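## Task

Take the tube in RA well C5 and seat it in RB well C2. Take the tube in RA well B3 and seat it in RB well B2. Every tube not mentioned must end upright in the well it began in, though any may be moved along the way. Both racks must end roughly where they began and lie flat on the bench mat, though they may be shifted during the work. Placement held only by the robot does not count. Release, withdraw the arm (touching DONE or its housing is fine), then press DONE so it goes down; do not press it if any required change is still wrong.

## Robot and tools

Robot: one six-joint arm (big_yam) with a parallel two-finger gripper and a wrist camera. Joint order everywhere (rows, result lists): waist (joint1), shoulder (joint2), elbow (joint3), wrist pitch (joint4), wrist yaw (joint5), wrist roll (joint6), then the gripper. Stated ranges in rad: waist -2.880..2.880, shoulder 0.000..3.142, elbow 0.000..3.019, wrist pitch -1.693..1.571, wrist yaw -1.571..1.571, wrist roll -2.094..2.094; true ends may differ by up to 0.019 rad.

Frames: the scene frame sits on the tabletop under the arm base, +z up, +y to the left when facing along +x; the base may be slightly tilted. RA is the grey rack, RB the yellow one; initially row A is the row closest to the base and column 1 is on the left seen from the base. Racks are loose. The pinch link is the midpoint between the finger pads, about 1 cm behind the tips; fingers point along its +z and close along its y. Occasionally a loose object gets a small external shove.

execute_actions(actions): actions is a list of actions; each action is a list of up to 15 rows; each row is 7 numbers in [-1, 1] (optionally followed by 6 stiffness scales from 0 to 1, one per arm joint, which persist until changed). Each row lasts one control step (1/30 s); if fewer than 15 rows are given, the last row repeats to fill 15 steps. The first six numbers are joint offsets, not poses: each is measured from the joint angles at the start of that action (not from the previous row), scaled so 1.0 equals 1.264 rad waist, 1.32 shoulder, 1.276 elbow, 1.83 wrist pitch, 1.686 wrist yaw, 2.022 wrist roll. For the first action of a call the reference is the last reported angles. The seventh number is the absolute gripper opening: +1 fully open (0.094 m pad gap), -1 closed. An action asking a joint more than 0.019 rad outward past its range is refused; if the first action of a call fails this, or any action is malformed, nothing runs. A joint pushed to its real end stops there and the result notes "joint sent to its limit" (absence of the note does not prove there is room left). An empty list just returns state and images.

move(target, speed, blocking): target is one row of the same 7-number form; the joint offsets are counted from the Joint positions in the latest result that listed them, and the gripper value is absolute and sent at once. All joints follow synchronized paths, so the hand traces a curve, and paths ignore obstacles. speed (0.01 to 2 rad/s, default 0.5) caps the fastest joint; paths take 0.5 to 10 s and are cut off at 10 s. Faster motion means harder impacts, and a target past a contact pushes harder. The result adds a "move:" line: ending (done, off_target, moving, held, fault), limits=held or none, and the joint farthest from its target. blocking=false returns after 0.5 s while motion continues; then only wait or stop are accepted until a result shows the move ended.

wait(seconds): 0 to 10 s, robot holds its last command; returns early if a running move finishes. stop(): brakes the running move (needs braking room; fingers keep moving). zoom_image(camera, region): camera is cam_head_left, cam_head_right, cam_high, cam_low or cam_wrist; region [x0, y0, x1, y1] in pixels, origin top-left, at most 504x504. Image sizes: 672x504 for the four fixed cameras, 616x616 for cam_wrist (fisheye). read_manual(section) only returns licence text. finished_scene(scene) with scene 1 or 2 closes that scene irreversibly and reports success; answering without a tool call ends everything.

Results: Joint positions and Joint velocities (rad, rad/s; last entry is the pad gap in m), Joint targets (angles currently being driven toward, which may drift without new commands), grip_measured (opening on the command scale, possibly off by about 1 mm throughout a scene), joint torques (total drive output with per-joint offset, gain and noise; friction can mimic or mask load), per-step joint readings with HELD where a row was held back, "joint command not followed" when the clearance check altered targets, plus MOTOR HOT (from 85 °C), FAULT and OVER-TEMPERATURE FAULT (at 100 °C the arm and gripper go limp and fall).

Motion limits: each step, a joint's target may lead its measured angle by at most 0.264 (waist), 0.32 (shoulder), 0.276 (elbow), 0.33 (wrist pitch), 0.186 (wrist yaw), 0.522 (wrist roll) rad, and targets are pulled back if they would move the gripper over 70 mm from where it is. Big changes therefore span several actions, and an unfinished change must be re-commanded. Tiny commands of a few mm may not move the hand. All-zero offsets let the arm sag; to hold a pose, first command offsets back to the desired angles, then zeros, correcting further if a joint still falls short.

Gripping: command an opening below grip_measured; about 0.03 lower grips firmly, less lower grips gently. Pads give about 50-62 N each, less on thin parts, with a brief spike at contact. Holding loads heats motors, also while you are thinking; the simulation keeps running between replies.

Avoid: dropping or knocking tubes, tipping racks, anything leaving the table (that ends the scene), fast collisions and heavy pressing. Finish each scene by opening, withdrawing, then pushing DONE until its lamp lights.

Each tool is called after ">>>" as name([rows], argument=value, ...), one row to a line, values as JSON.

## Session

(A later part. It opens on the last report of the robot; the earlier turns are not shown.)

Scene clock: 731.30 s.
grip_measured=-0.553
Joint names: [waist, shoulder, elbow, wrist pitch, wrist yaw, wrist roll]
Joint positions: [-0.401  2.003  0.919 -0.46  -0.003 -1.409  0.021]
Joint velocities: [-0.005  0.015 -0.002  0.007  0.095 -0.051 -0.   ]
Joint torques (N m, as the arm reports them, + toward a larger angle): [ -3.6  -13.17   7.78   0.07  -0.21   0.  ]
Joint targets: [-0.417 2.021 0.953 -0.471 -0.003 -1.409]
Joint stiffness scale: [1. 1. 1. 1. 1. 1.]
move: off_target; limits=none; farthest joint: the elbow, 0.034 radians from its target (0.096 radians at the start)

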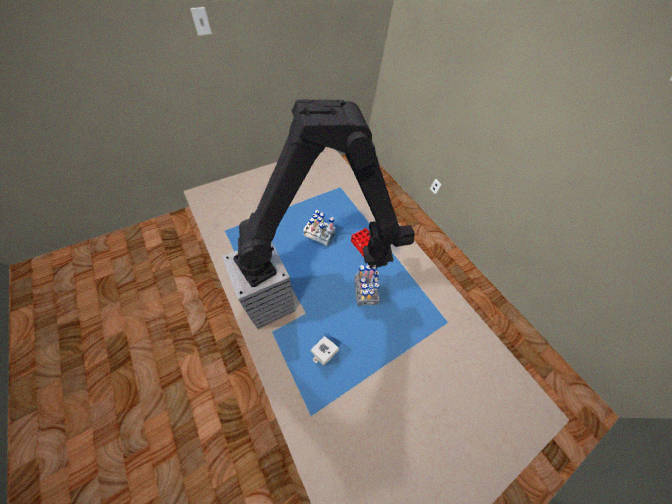

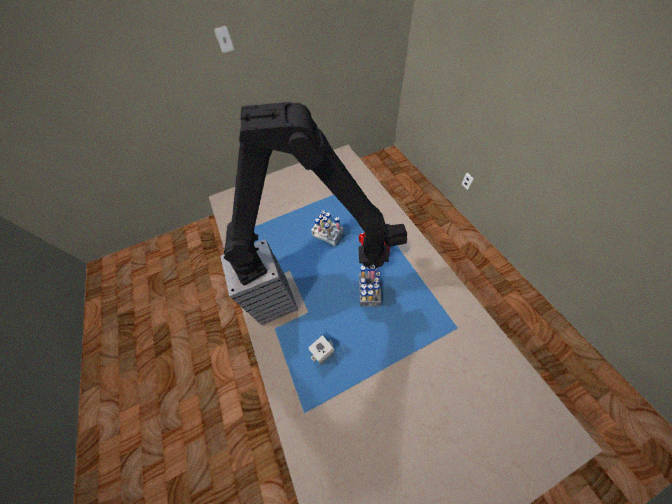

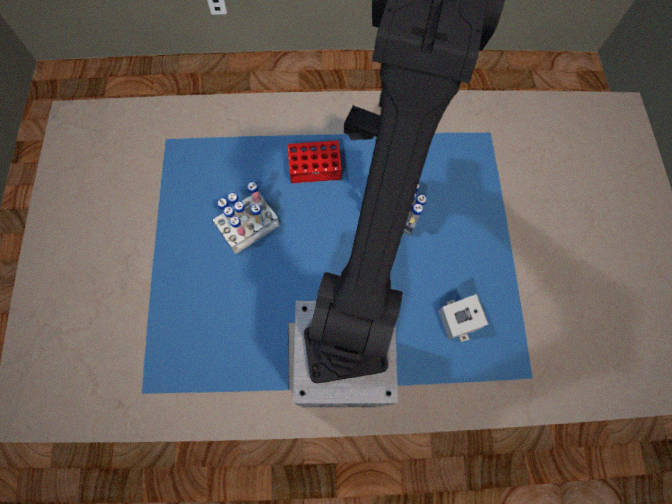

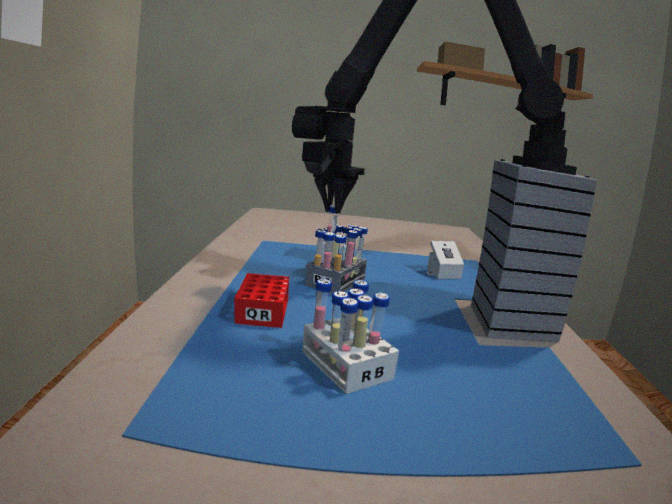

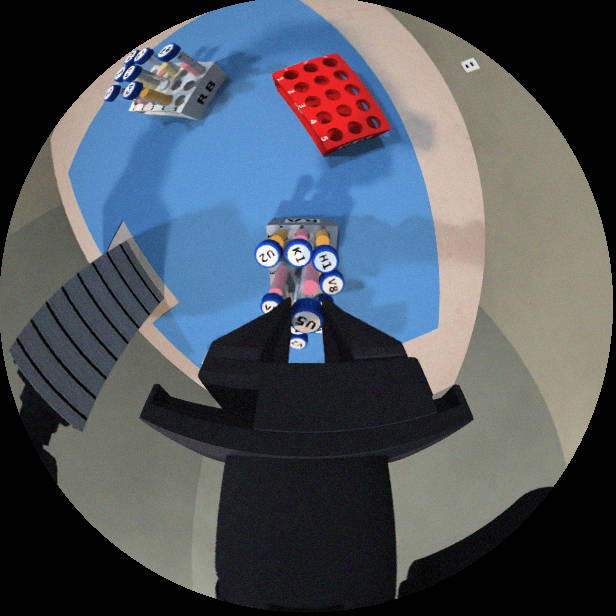

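>>> move(target=[0,0,0.012,-0.03,0,0,-0.6], speed=0.04)

>>> move(target=[0,0.034,0.012,0.02,0,0,-0.6], speed=0.03)

>>> zoom_image(camera="cam_wrist", region=[230,180,390,340])

Scene clock: 738.83 s.
grip_measured=-0.553
Joint names: [waist, shoulder, elbow, wrist pitch, wrist yaw, wrist roll]
Joint positions: [-0.401  2.003  0.919 -0.5   -0.003 -1.409  0.021]
Joint velocities: [-0.005  0.005  0.002 -0.012 -0.007 -0.007  0.   ]
Joint torques (N m, as the arm reports them, + toward a larger angle): [ -2.29 -13.98   6.25  -0.28  -0.23  -0.06]
Joint targets: [-0.401 2.003 0.935 -0.515 -0.003 -1.409]
Joint stiffness scale: [1. 1. 1. 1. 1. 1.]
move: done; limits=none; farthest joint: the elbow, 0.015 radians from its target (0.015 radians at the start)

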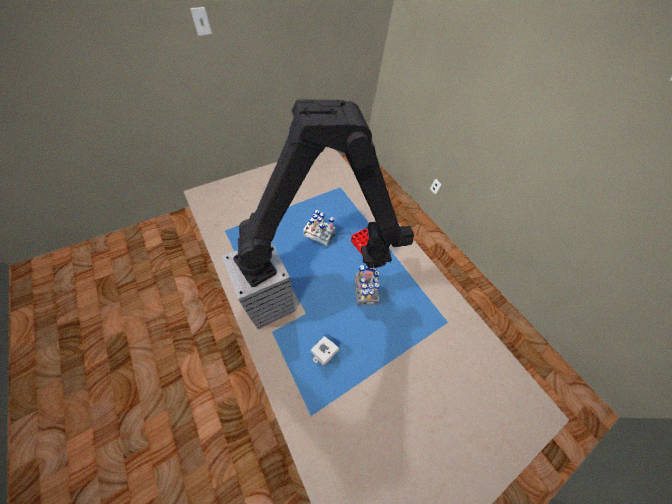

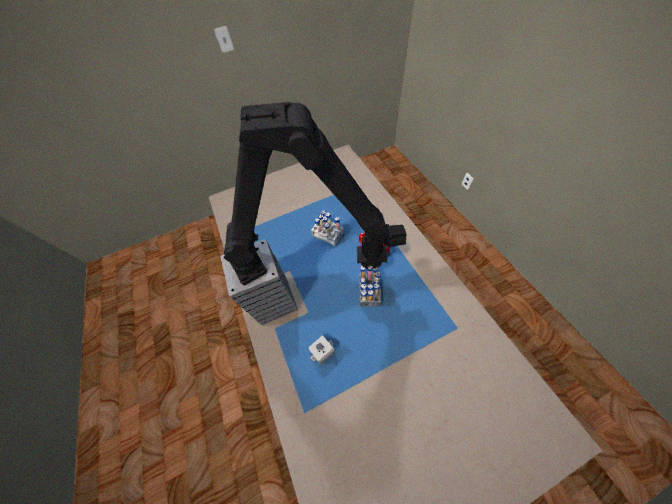

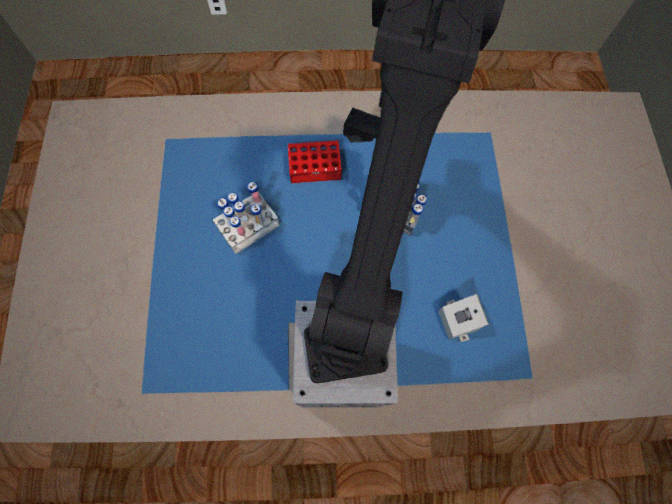

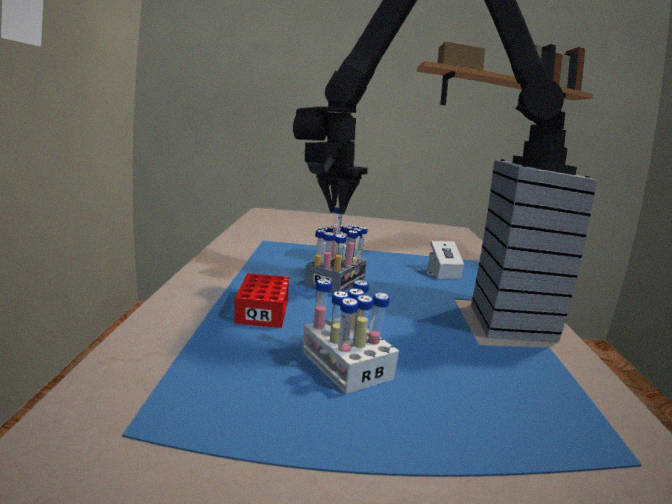

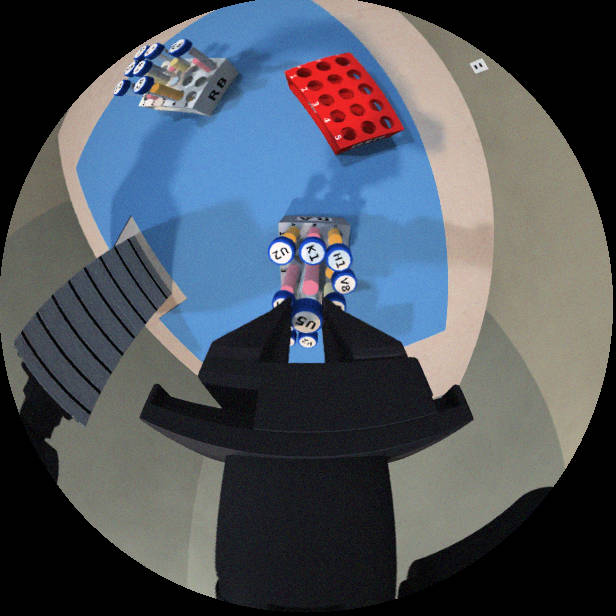

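Scene clock: 740.63 s.
grip_measured=-0.553
Joint names: [waist, shoulder, elbow, wrist pitch, wrist yaw, wrist roll]
Joint positions: [-0.401  2.029  0.919 -0.479 -0.003 -1.409  0.021]
Joint velocities: [-0.015 -0.005  0.007 -0.012 -0.022  0.022  0.   ]
Joint torques (N m, as the arm reports them, + toward a larger angle): [ -2.24 -12.43   5.86   0.75  -0.23   0.01]
Joint targets: [-0.401 2.048 0.935 -0.464 -0.003 -1.409]
Joint stiffness scale: [1. 1. 1. 1. 1. 1.]
move: done; limits=none; farthest joint: the shoulder, 0.019 radians from its target (0.045 radians at the start)

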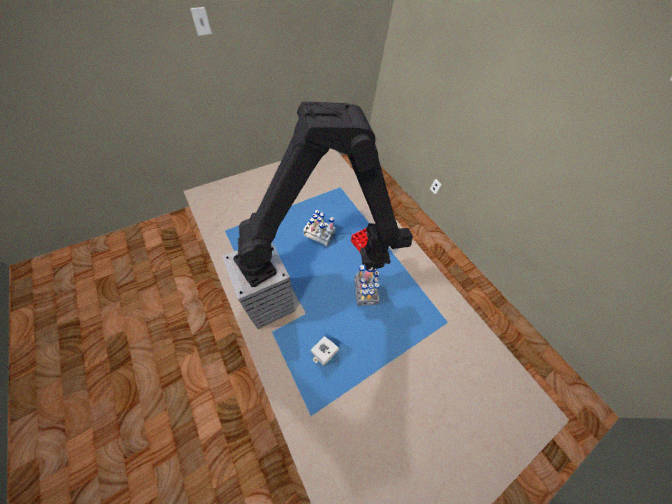

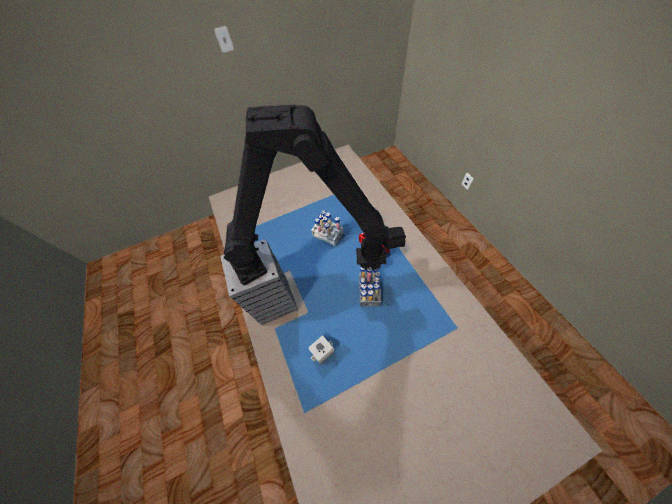

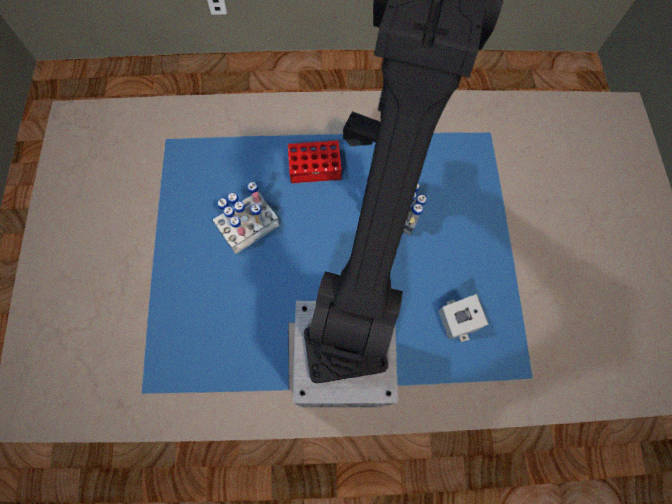

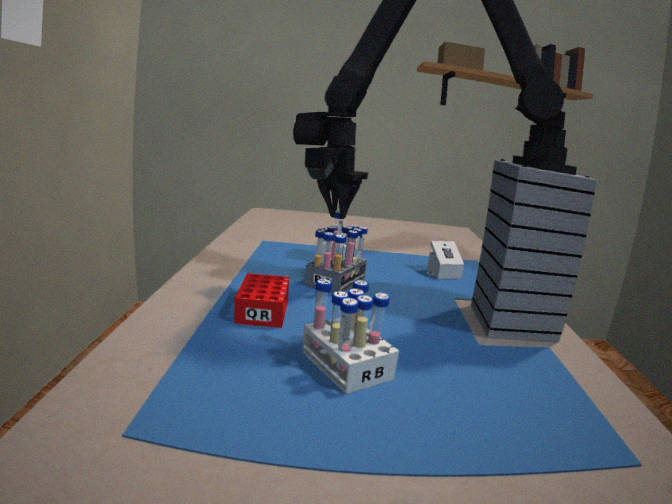

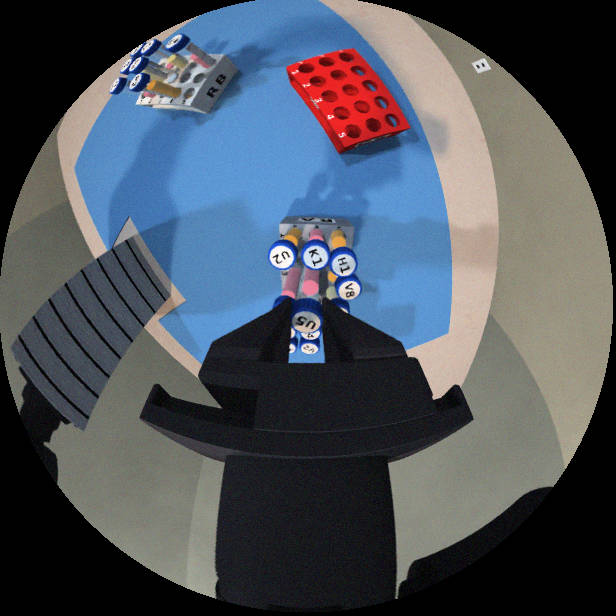

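Region (230, 180, 390, 340) of cam_wrist's 616x616 image, scaled by 3.150, with more detail than that image has.

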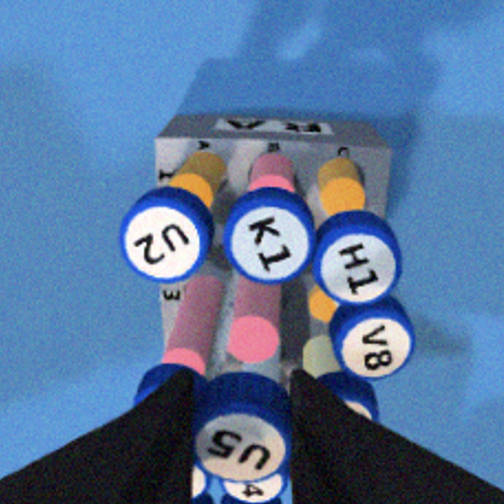

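>>> move(target=[0,0.036,0.012,0.029,0,0,-0.6], speed=0.03)

Scene clock: 761.50 s.
grip_measured=-0.553
Joint names: [waist, shoulder, elbow, wrist pitch, wrist yaw, wrist roll]
Joint positions: [-0.401  2.058  0.919 -0.442 -0.003 -1.409  0.021]
Joint velocities: [ 0.015 -0.005 -0.007 -0.002 -0.037 -0.007  0.   ]
Joint torques (N m, as the arm reports them, + toward a larger angle): [ -2.2  -13.24   5.49   0.89  -0.25  -0.03]
Joint targets: [-0.401 2.077 0.935 -0.426 -0.003 -1.409]
Joint stiffness scale: [1. 1. 1. 1. 1. 1.]
move: done; limits=none; farthest joint: the shoulder, 0.019 radians from its target (0.047 radians at the start)

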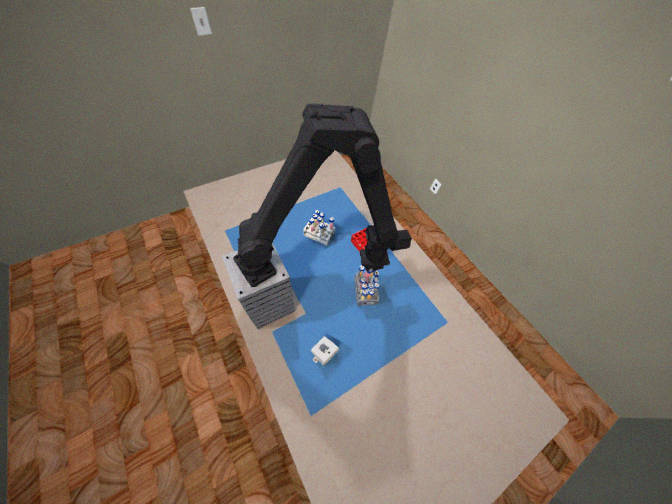

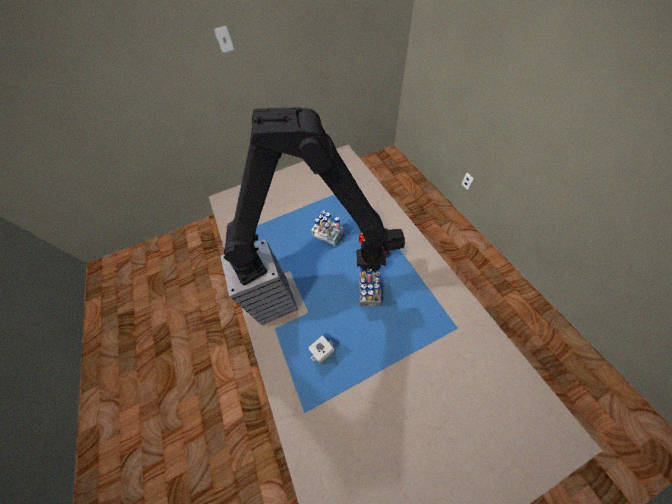

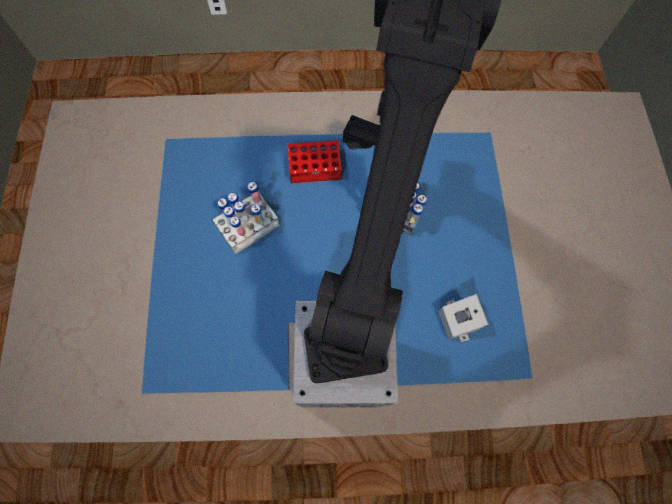

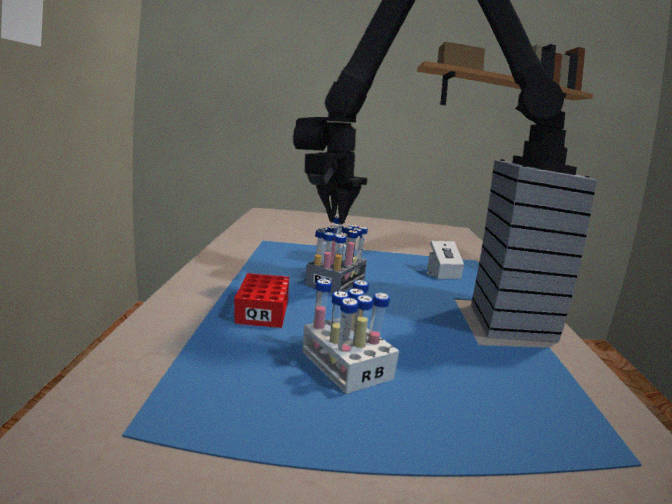

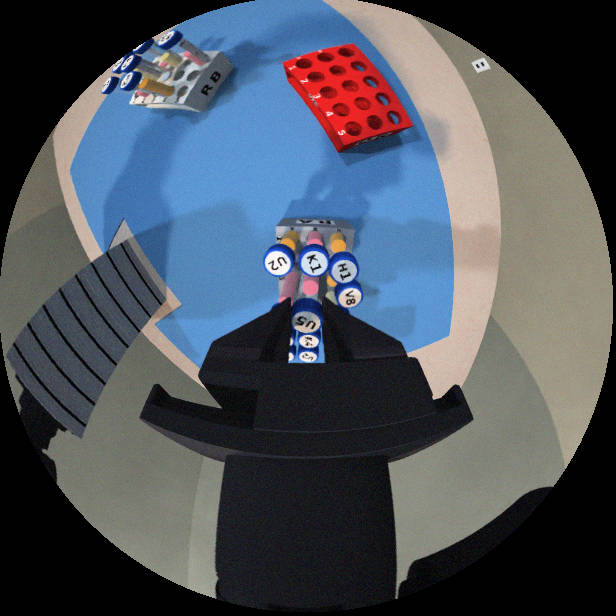

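>>> move(target=[0,0.075,0.012,0.056,0,0,-0.6], speed=0.04)

Scene clock: 769.73 s.
grip_measured=-0.553
Joint names: [waist, shoulder, elbow, wrist pitch, wrist yaw, wrist roll]
Joint positions: [-0.401  2.133  0.919 -0.348 -0.002 -1.409  0.021]
Joint velocities: [-0.015  0.005 -0.007  0.002  0.037  0.066 -0.   ]
Joint torques (N m, as the arm reports them, + toward a larger angle): [ -2.77 -12.38   5.01   0.58  -0.27  -0.01]
Joint targets: [-0.401 2.157 0.935 -0.339 -0.003 -1.409]
Joint stiffness scale: [1. 1. 1. 1. 1. 1.]
move: off_target; limits=none; farthest joint: the shoulder, 0.024 radians from its target (0.099 radians at the start)

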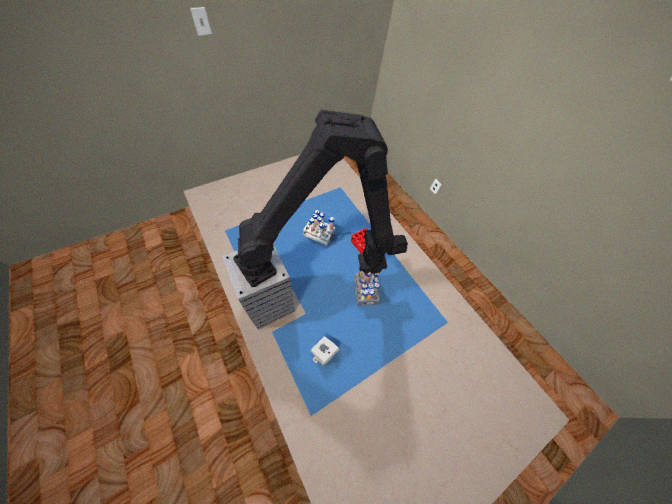

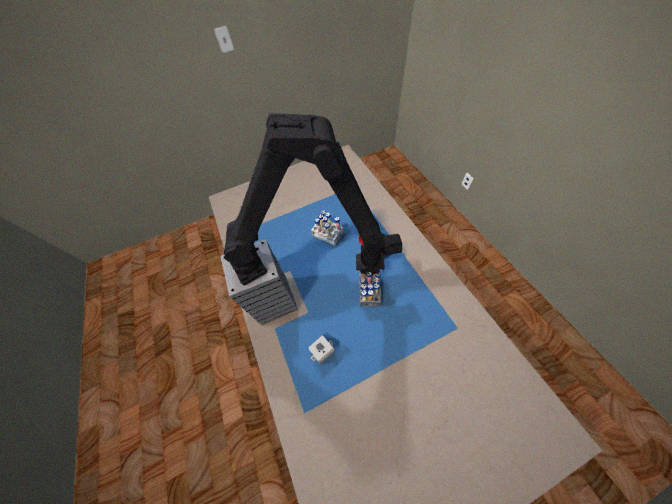

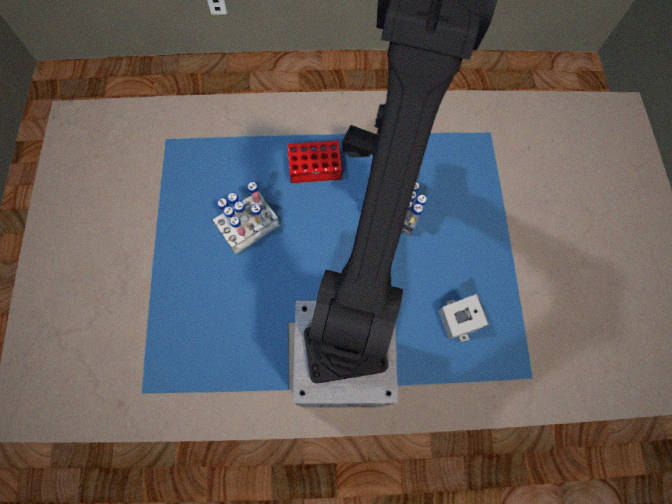

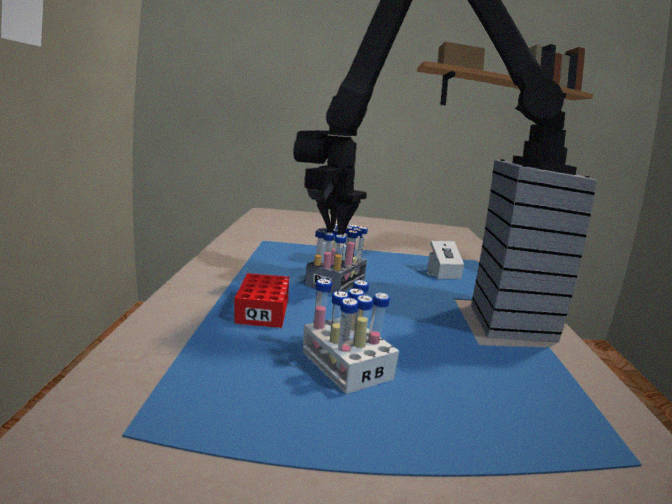

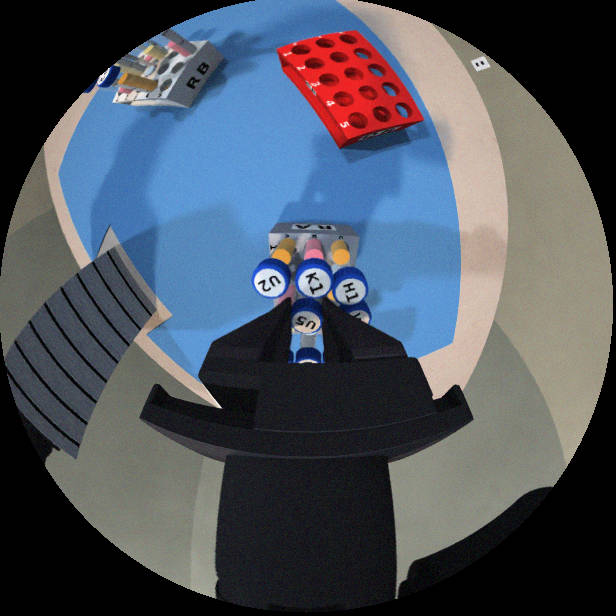

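>>> move(target=[0,0,0.012,0,0,0,-0.47])

>>> move(target=[0,-0.1,0.012,-0.075,0,0,-0.47], speed=0.08)

>>> move(target=[-0.1,-0.03,-0.26,0.2,0,0,-1], speed=0.3)

>>> zoom_image(camera="cam_low", region=[280,200,400,300])

>>> move(target=[-0.42,0.08,0.01,0.06,0,0,-1], speed=0.3)

Scene clock: 778.80 s.
grip_measured=-0.471
Joint names: [waist, shoulder, elbow, wrist pitch, wrist yaw, wrist roll]
Joint positions: [-0.401  2.133  0.919 -0.348 -0.002 -1.409  0.025]
Joint velocities: [-0.005 -0.005  0.007 -0.022 -0.037  0.022 -0.   ]
Joint torques (N m, as the arm reports them, + toward a larger angle): [ -2.36 -14.37   4.85   0.45  -0.26  -0.01]
Joint targets: [-0.401 2.133 0.935 -0.348 -0.002 -1.409]
Joint stiffness scale: [1. 1. 1. 1. 1. 1.]
move: done; limits=none; farthest joint: the elbow, 0.015 radians from its target (0.015 radians at the start)

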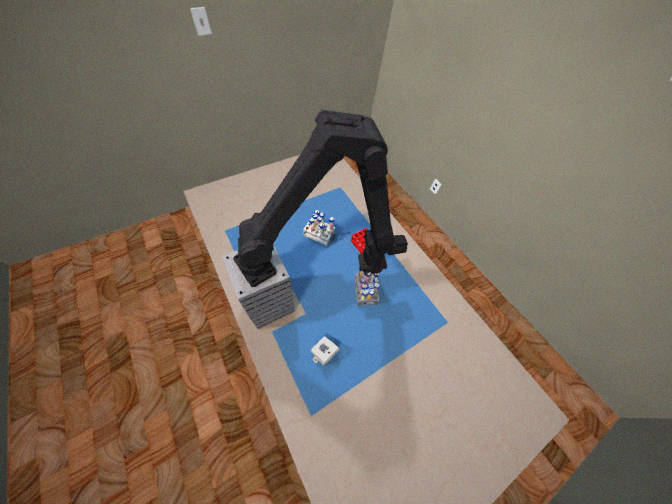

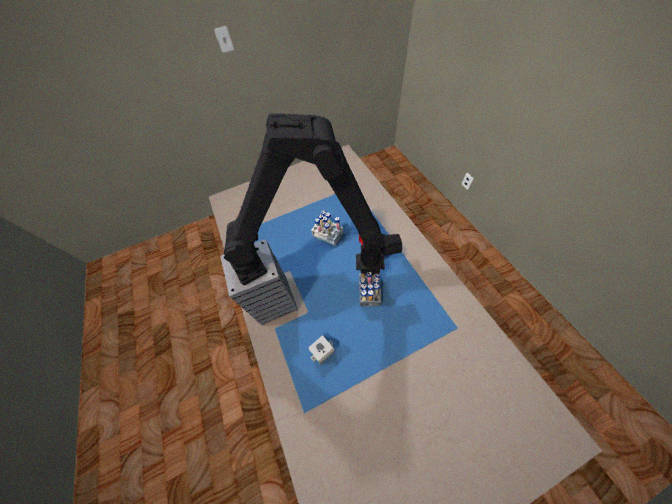

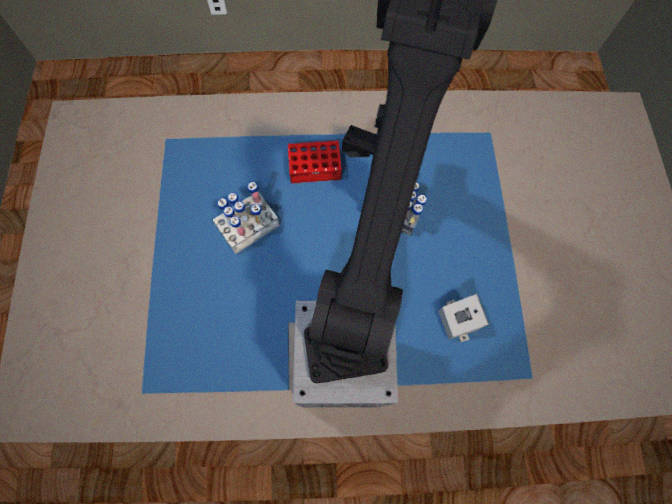

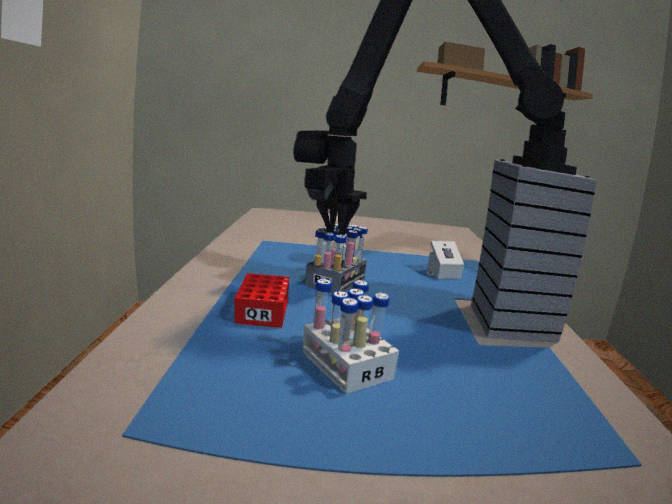

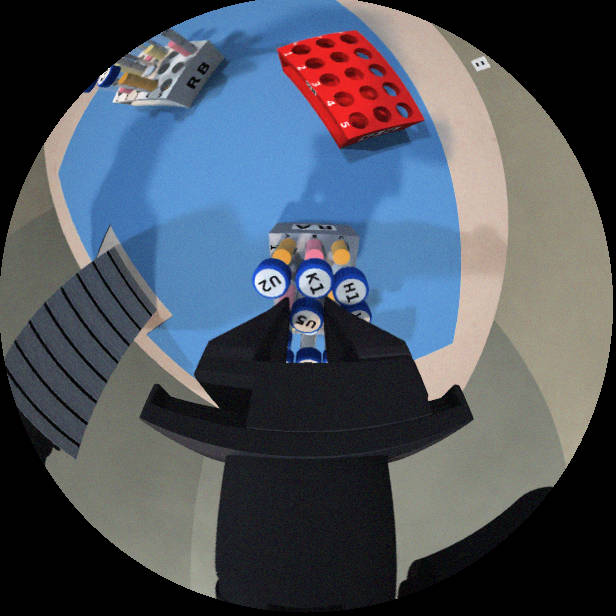

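Scene clock: 780.83 s.
grip_measured=-0.471
Joint names: [waist, shoulder, elbow, wrist pitch, wrist yaw, wrist roll]
Joint positions: [-0.401  2.015  0.919 -0.471 -0.002 -1.409  0.025]
Joint velocities: [ 0.005 -0.005 -0.007 -0.002  0.066  0.11   0.003]
Joint torques (N m, as the arm reports them, + toward a larger angle): [ -1.79 -15.52   6.    -0.12  -0.19  -0.02]
Joint targets: [-0.401 2.001 0.935 -0.485 -0.002 -1.409]
Joint stiffness scale: [1. 1. 1. 1. 1. 1.]
move: done; limits=none; farthest joint: the elbow, 0.015 radians from its target (0.015 radians at the start)

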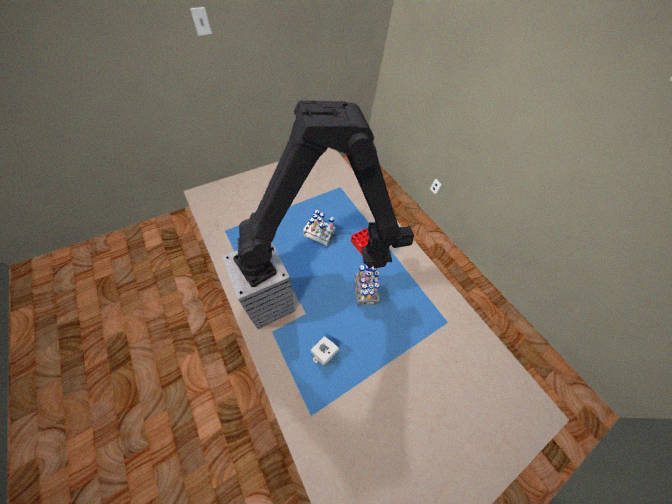

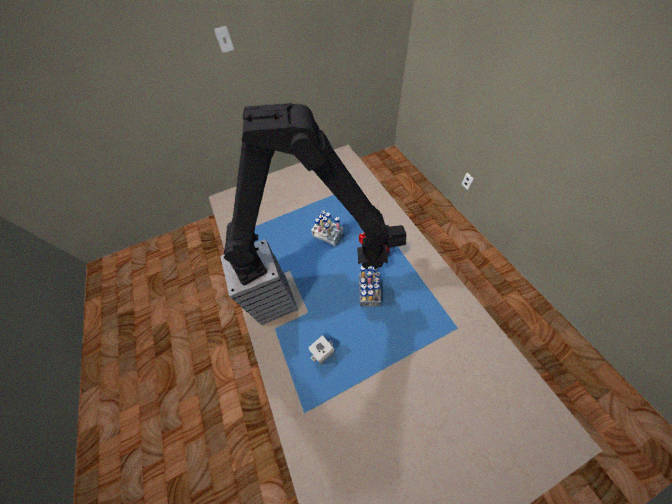

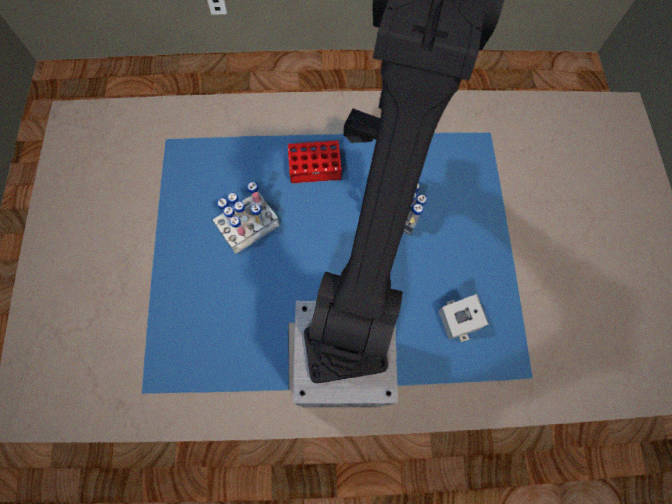

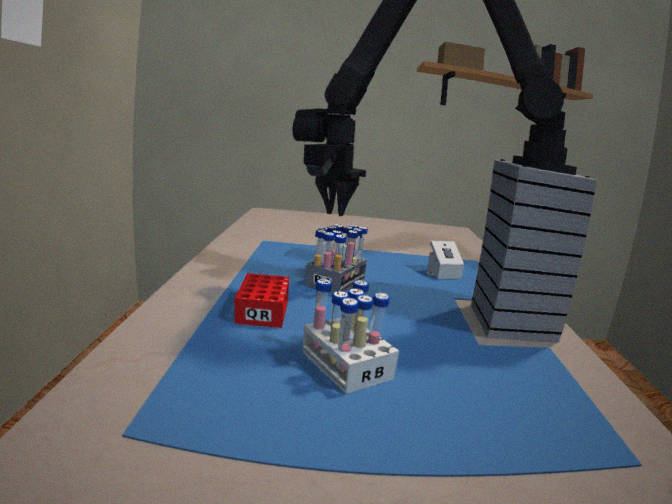

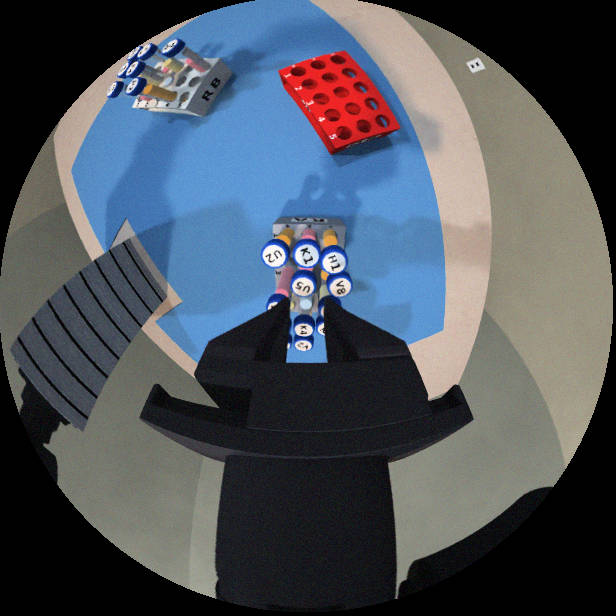

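Scene clock: 782.57 s.
grip_measured=-0.978
Joint names: [waist, shoulder, elbow, wrist pitch, wrist yaw, wrist roll]
Joint positions: [-0.515  1.991  0.588 -0.121 -0.002 -1.409  0.001]
Joint velocities: [-0.005 -0.015 -0.017 -0.002  0.037 -0.022 -0.001]
Joint torques (N m, as the arm reports them, + toward a larger angle): [ -3.18 -12.24   1.86   0.86  -0.22  -0.02]
Joint targets: [-0.527 1.975 0.588 -0.105 -0.002 -1.409]
Joint stiffness scale: [1. 1. 1. 1. 1. 1.]
move: done; limits=none; farthest joint: the wrist pitch, 0.016 radians from its target (0.366 radians at the start)

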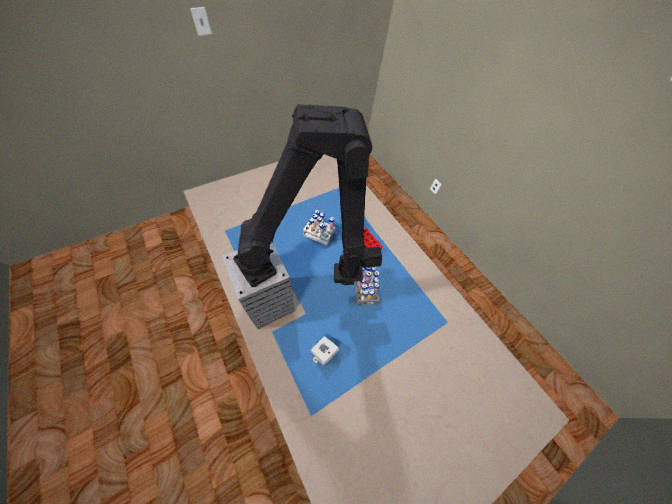

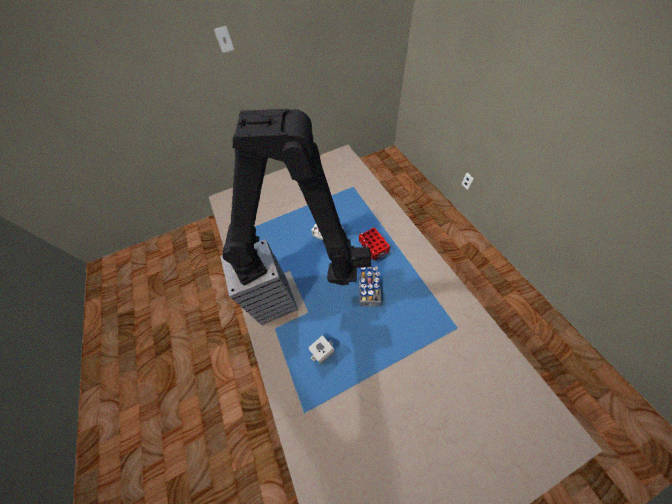

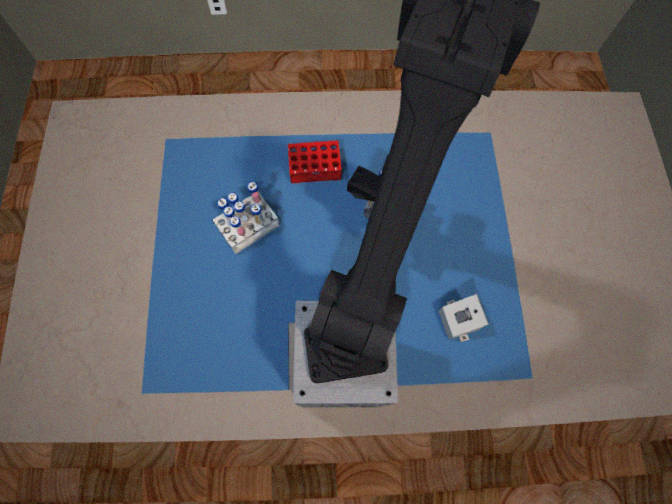

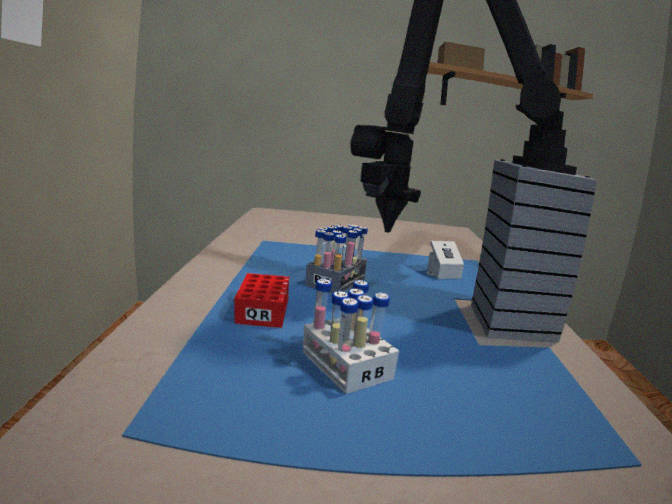

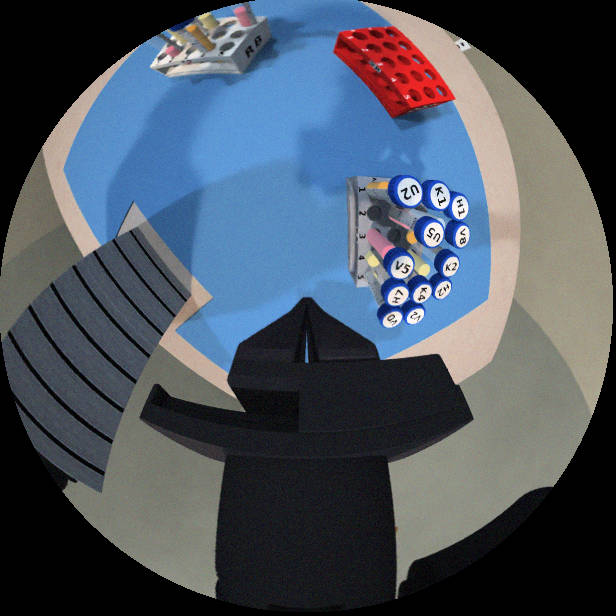

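Region (280, 200, 400, 300) of cam_low's 672x504 image, scaled by 4.200, with more detail than that image has.

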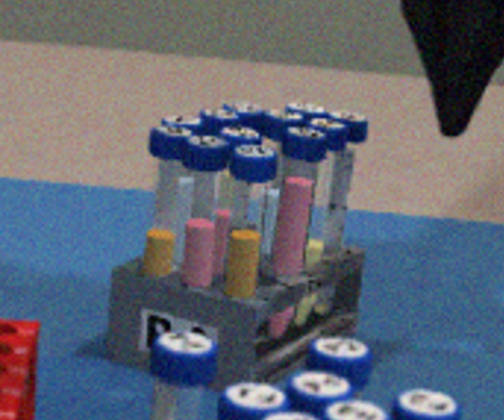

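Scene clock: 784.70 s.
grip_measured=-0.978
Joint names: [waist, shoulder, elbow, wrist pitch, wrist yaw, wrist roll]
Joint positions: [-1.039  2.08   0.588 -0.028 -0.002 -1.409  0.001]
Joint velocities: [-0.005 -0.024 -0.002 -0.002  0.007  0.022  0.001]
Joint torques (N m, as the arm reports them, + toward a larger angle): [-3.04 -9.92  2.11  1.06 -0.23 -0.02]
Joint targets: [-1.046 2.096 0.601 -0.011 -0.002 -1.409]
Joint stiffness scale: [1. 1. 1. 1. 1. 1.]
move: done; limits=none; farthest joint: the shoulder, 0.017 radians from its target (0.106 radians at the start)

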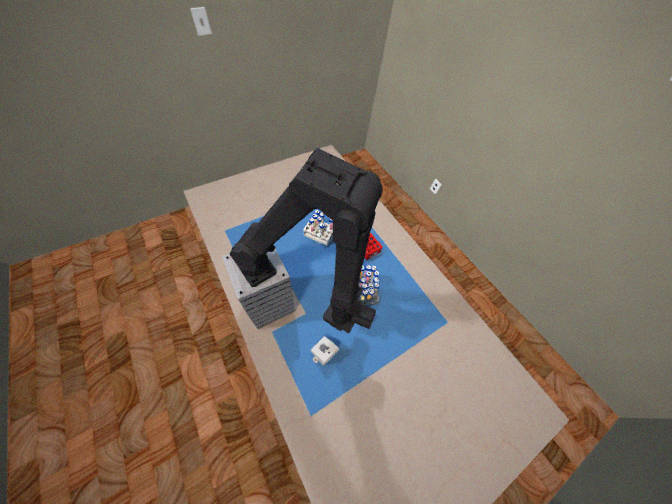

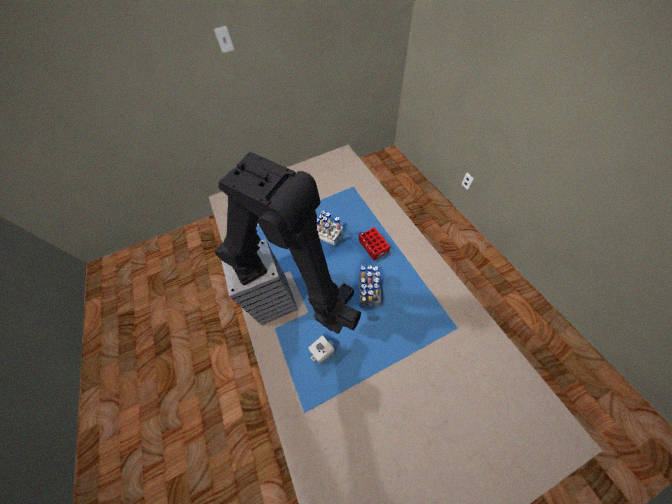

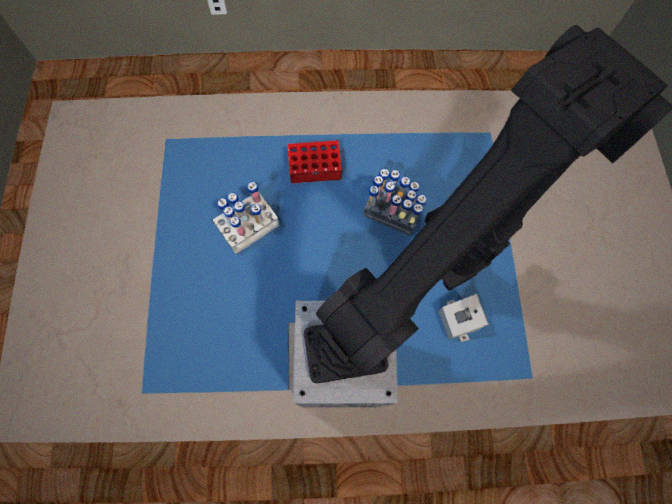

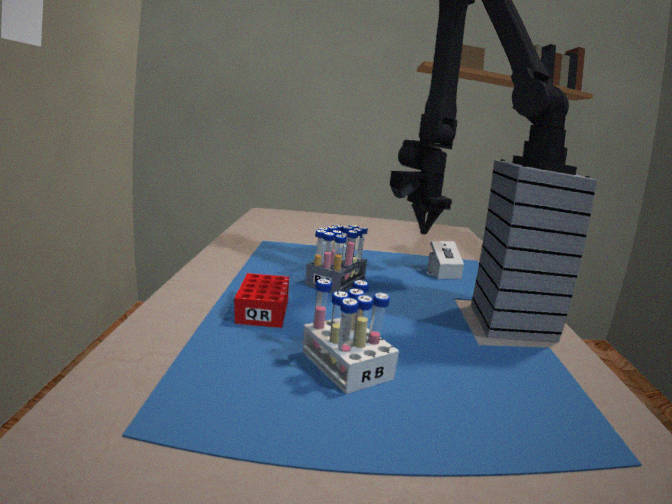

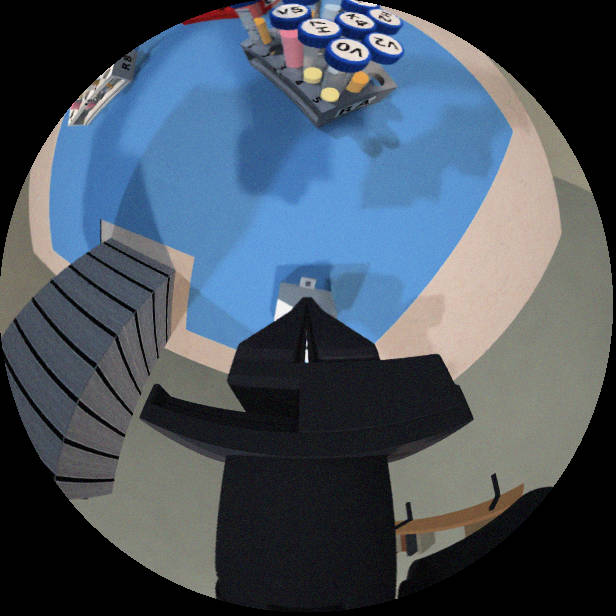

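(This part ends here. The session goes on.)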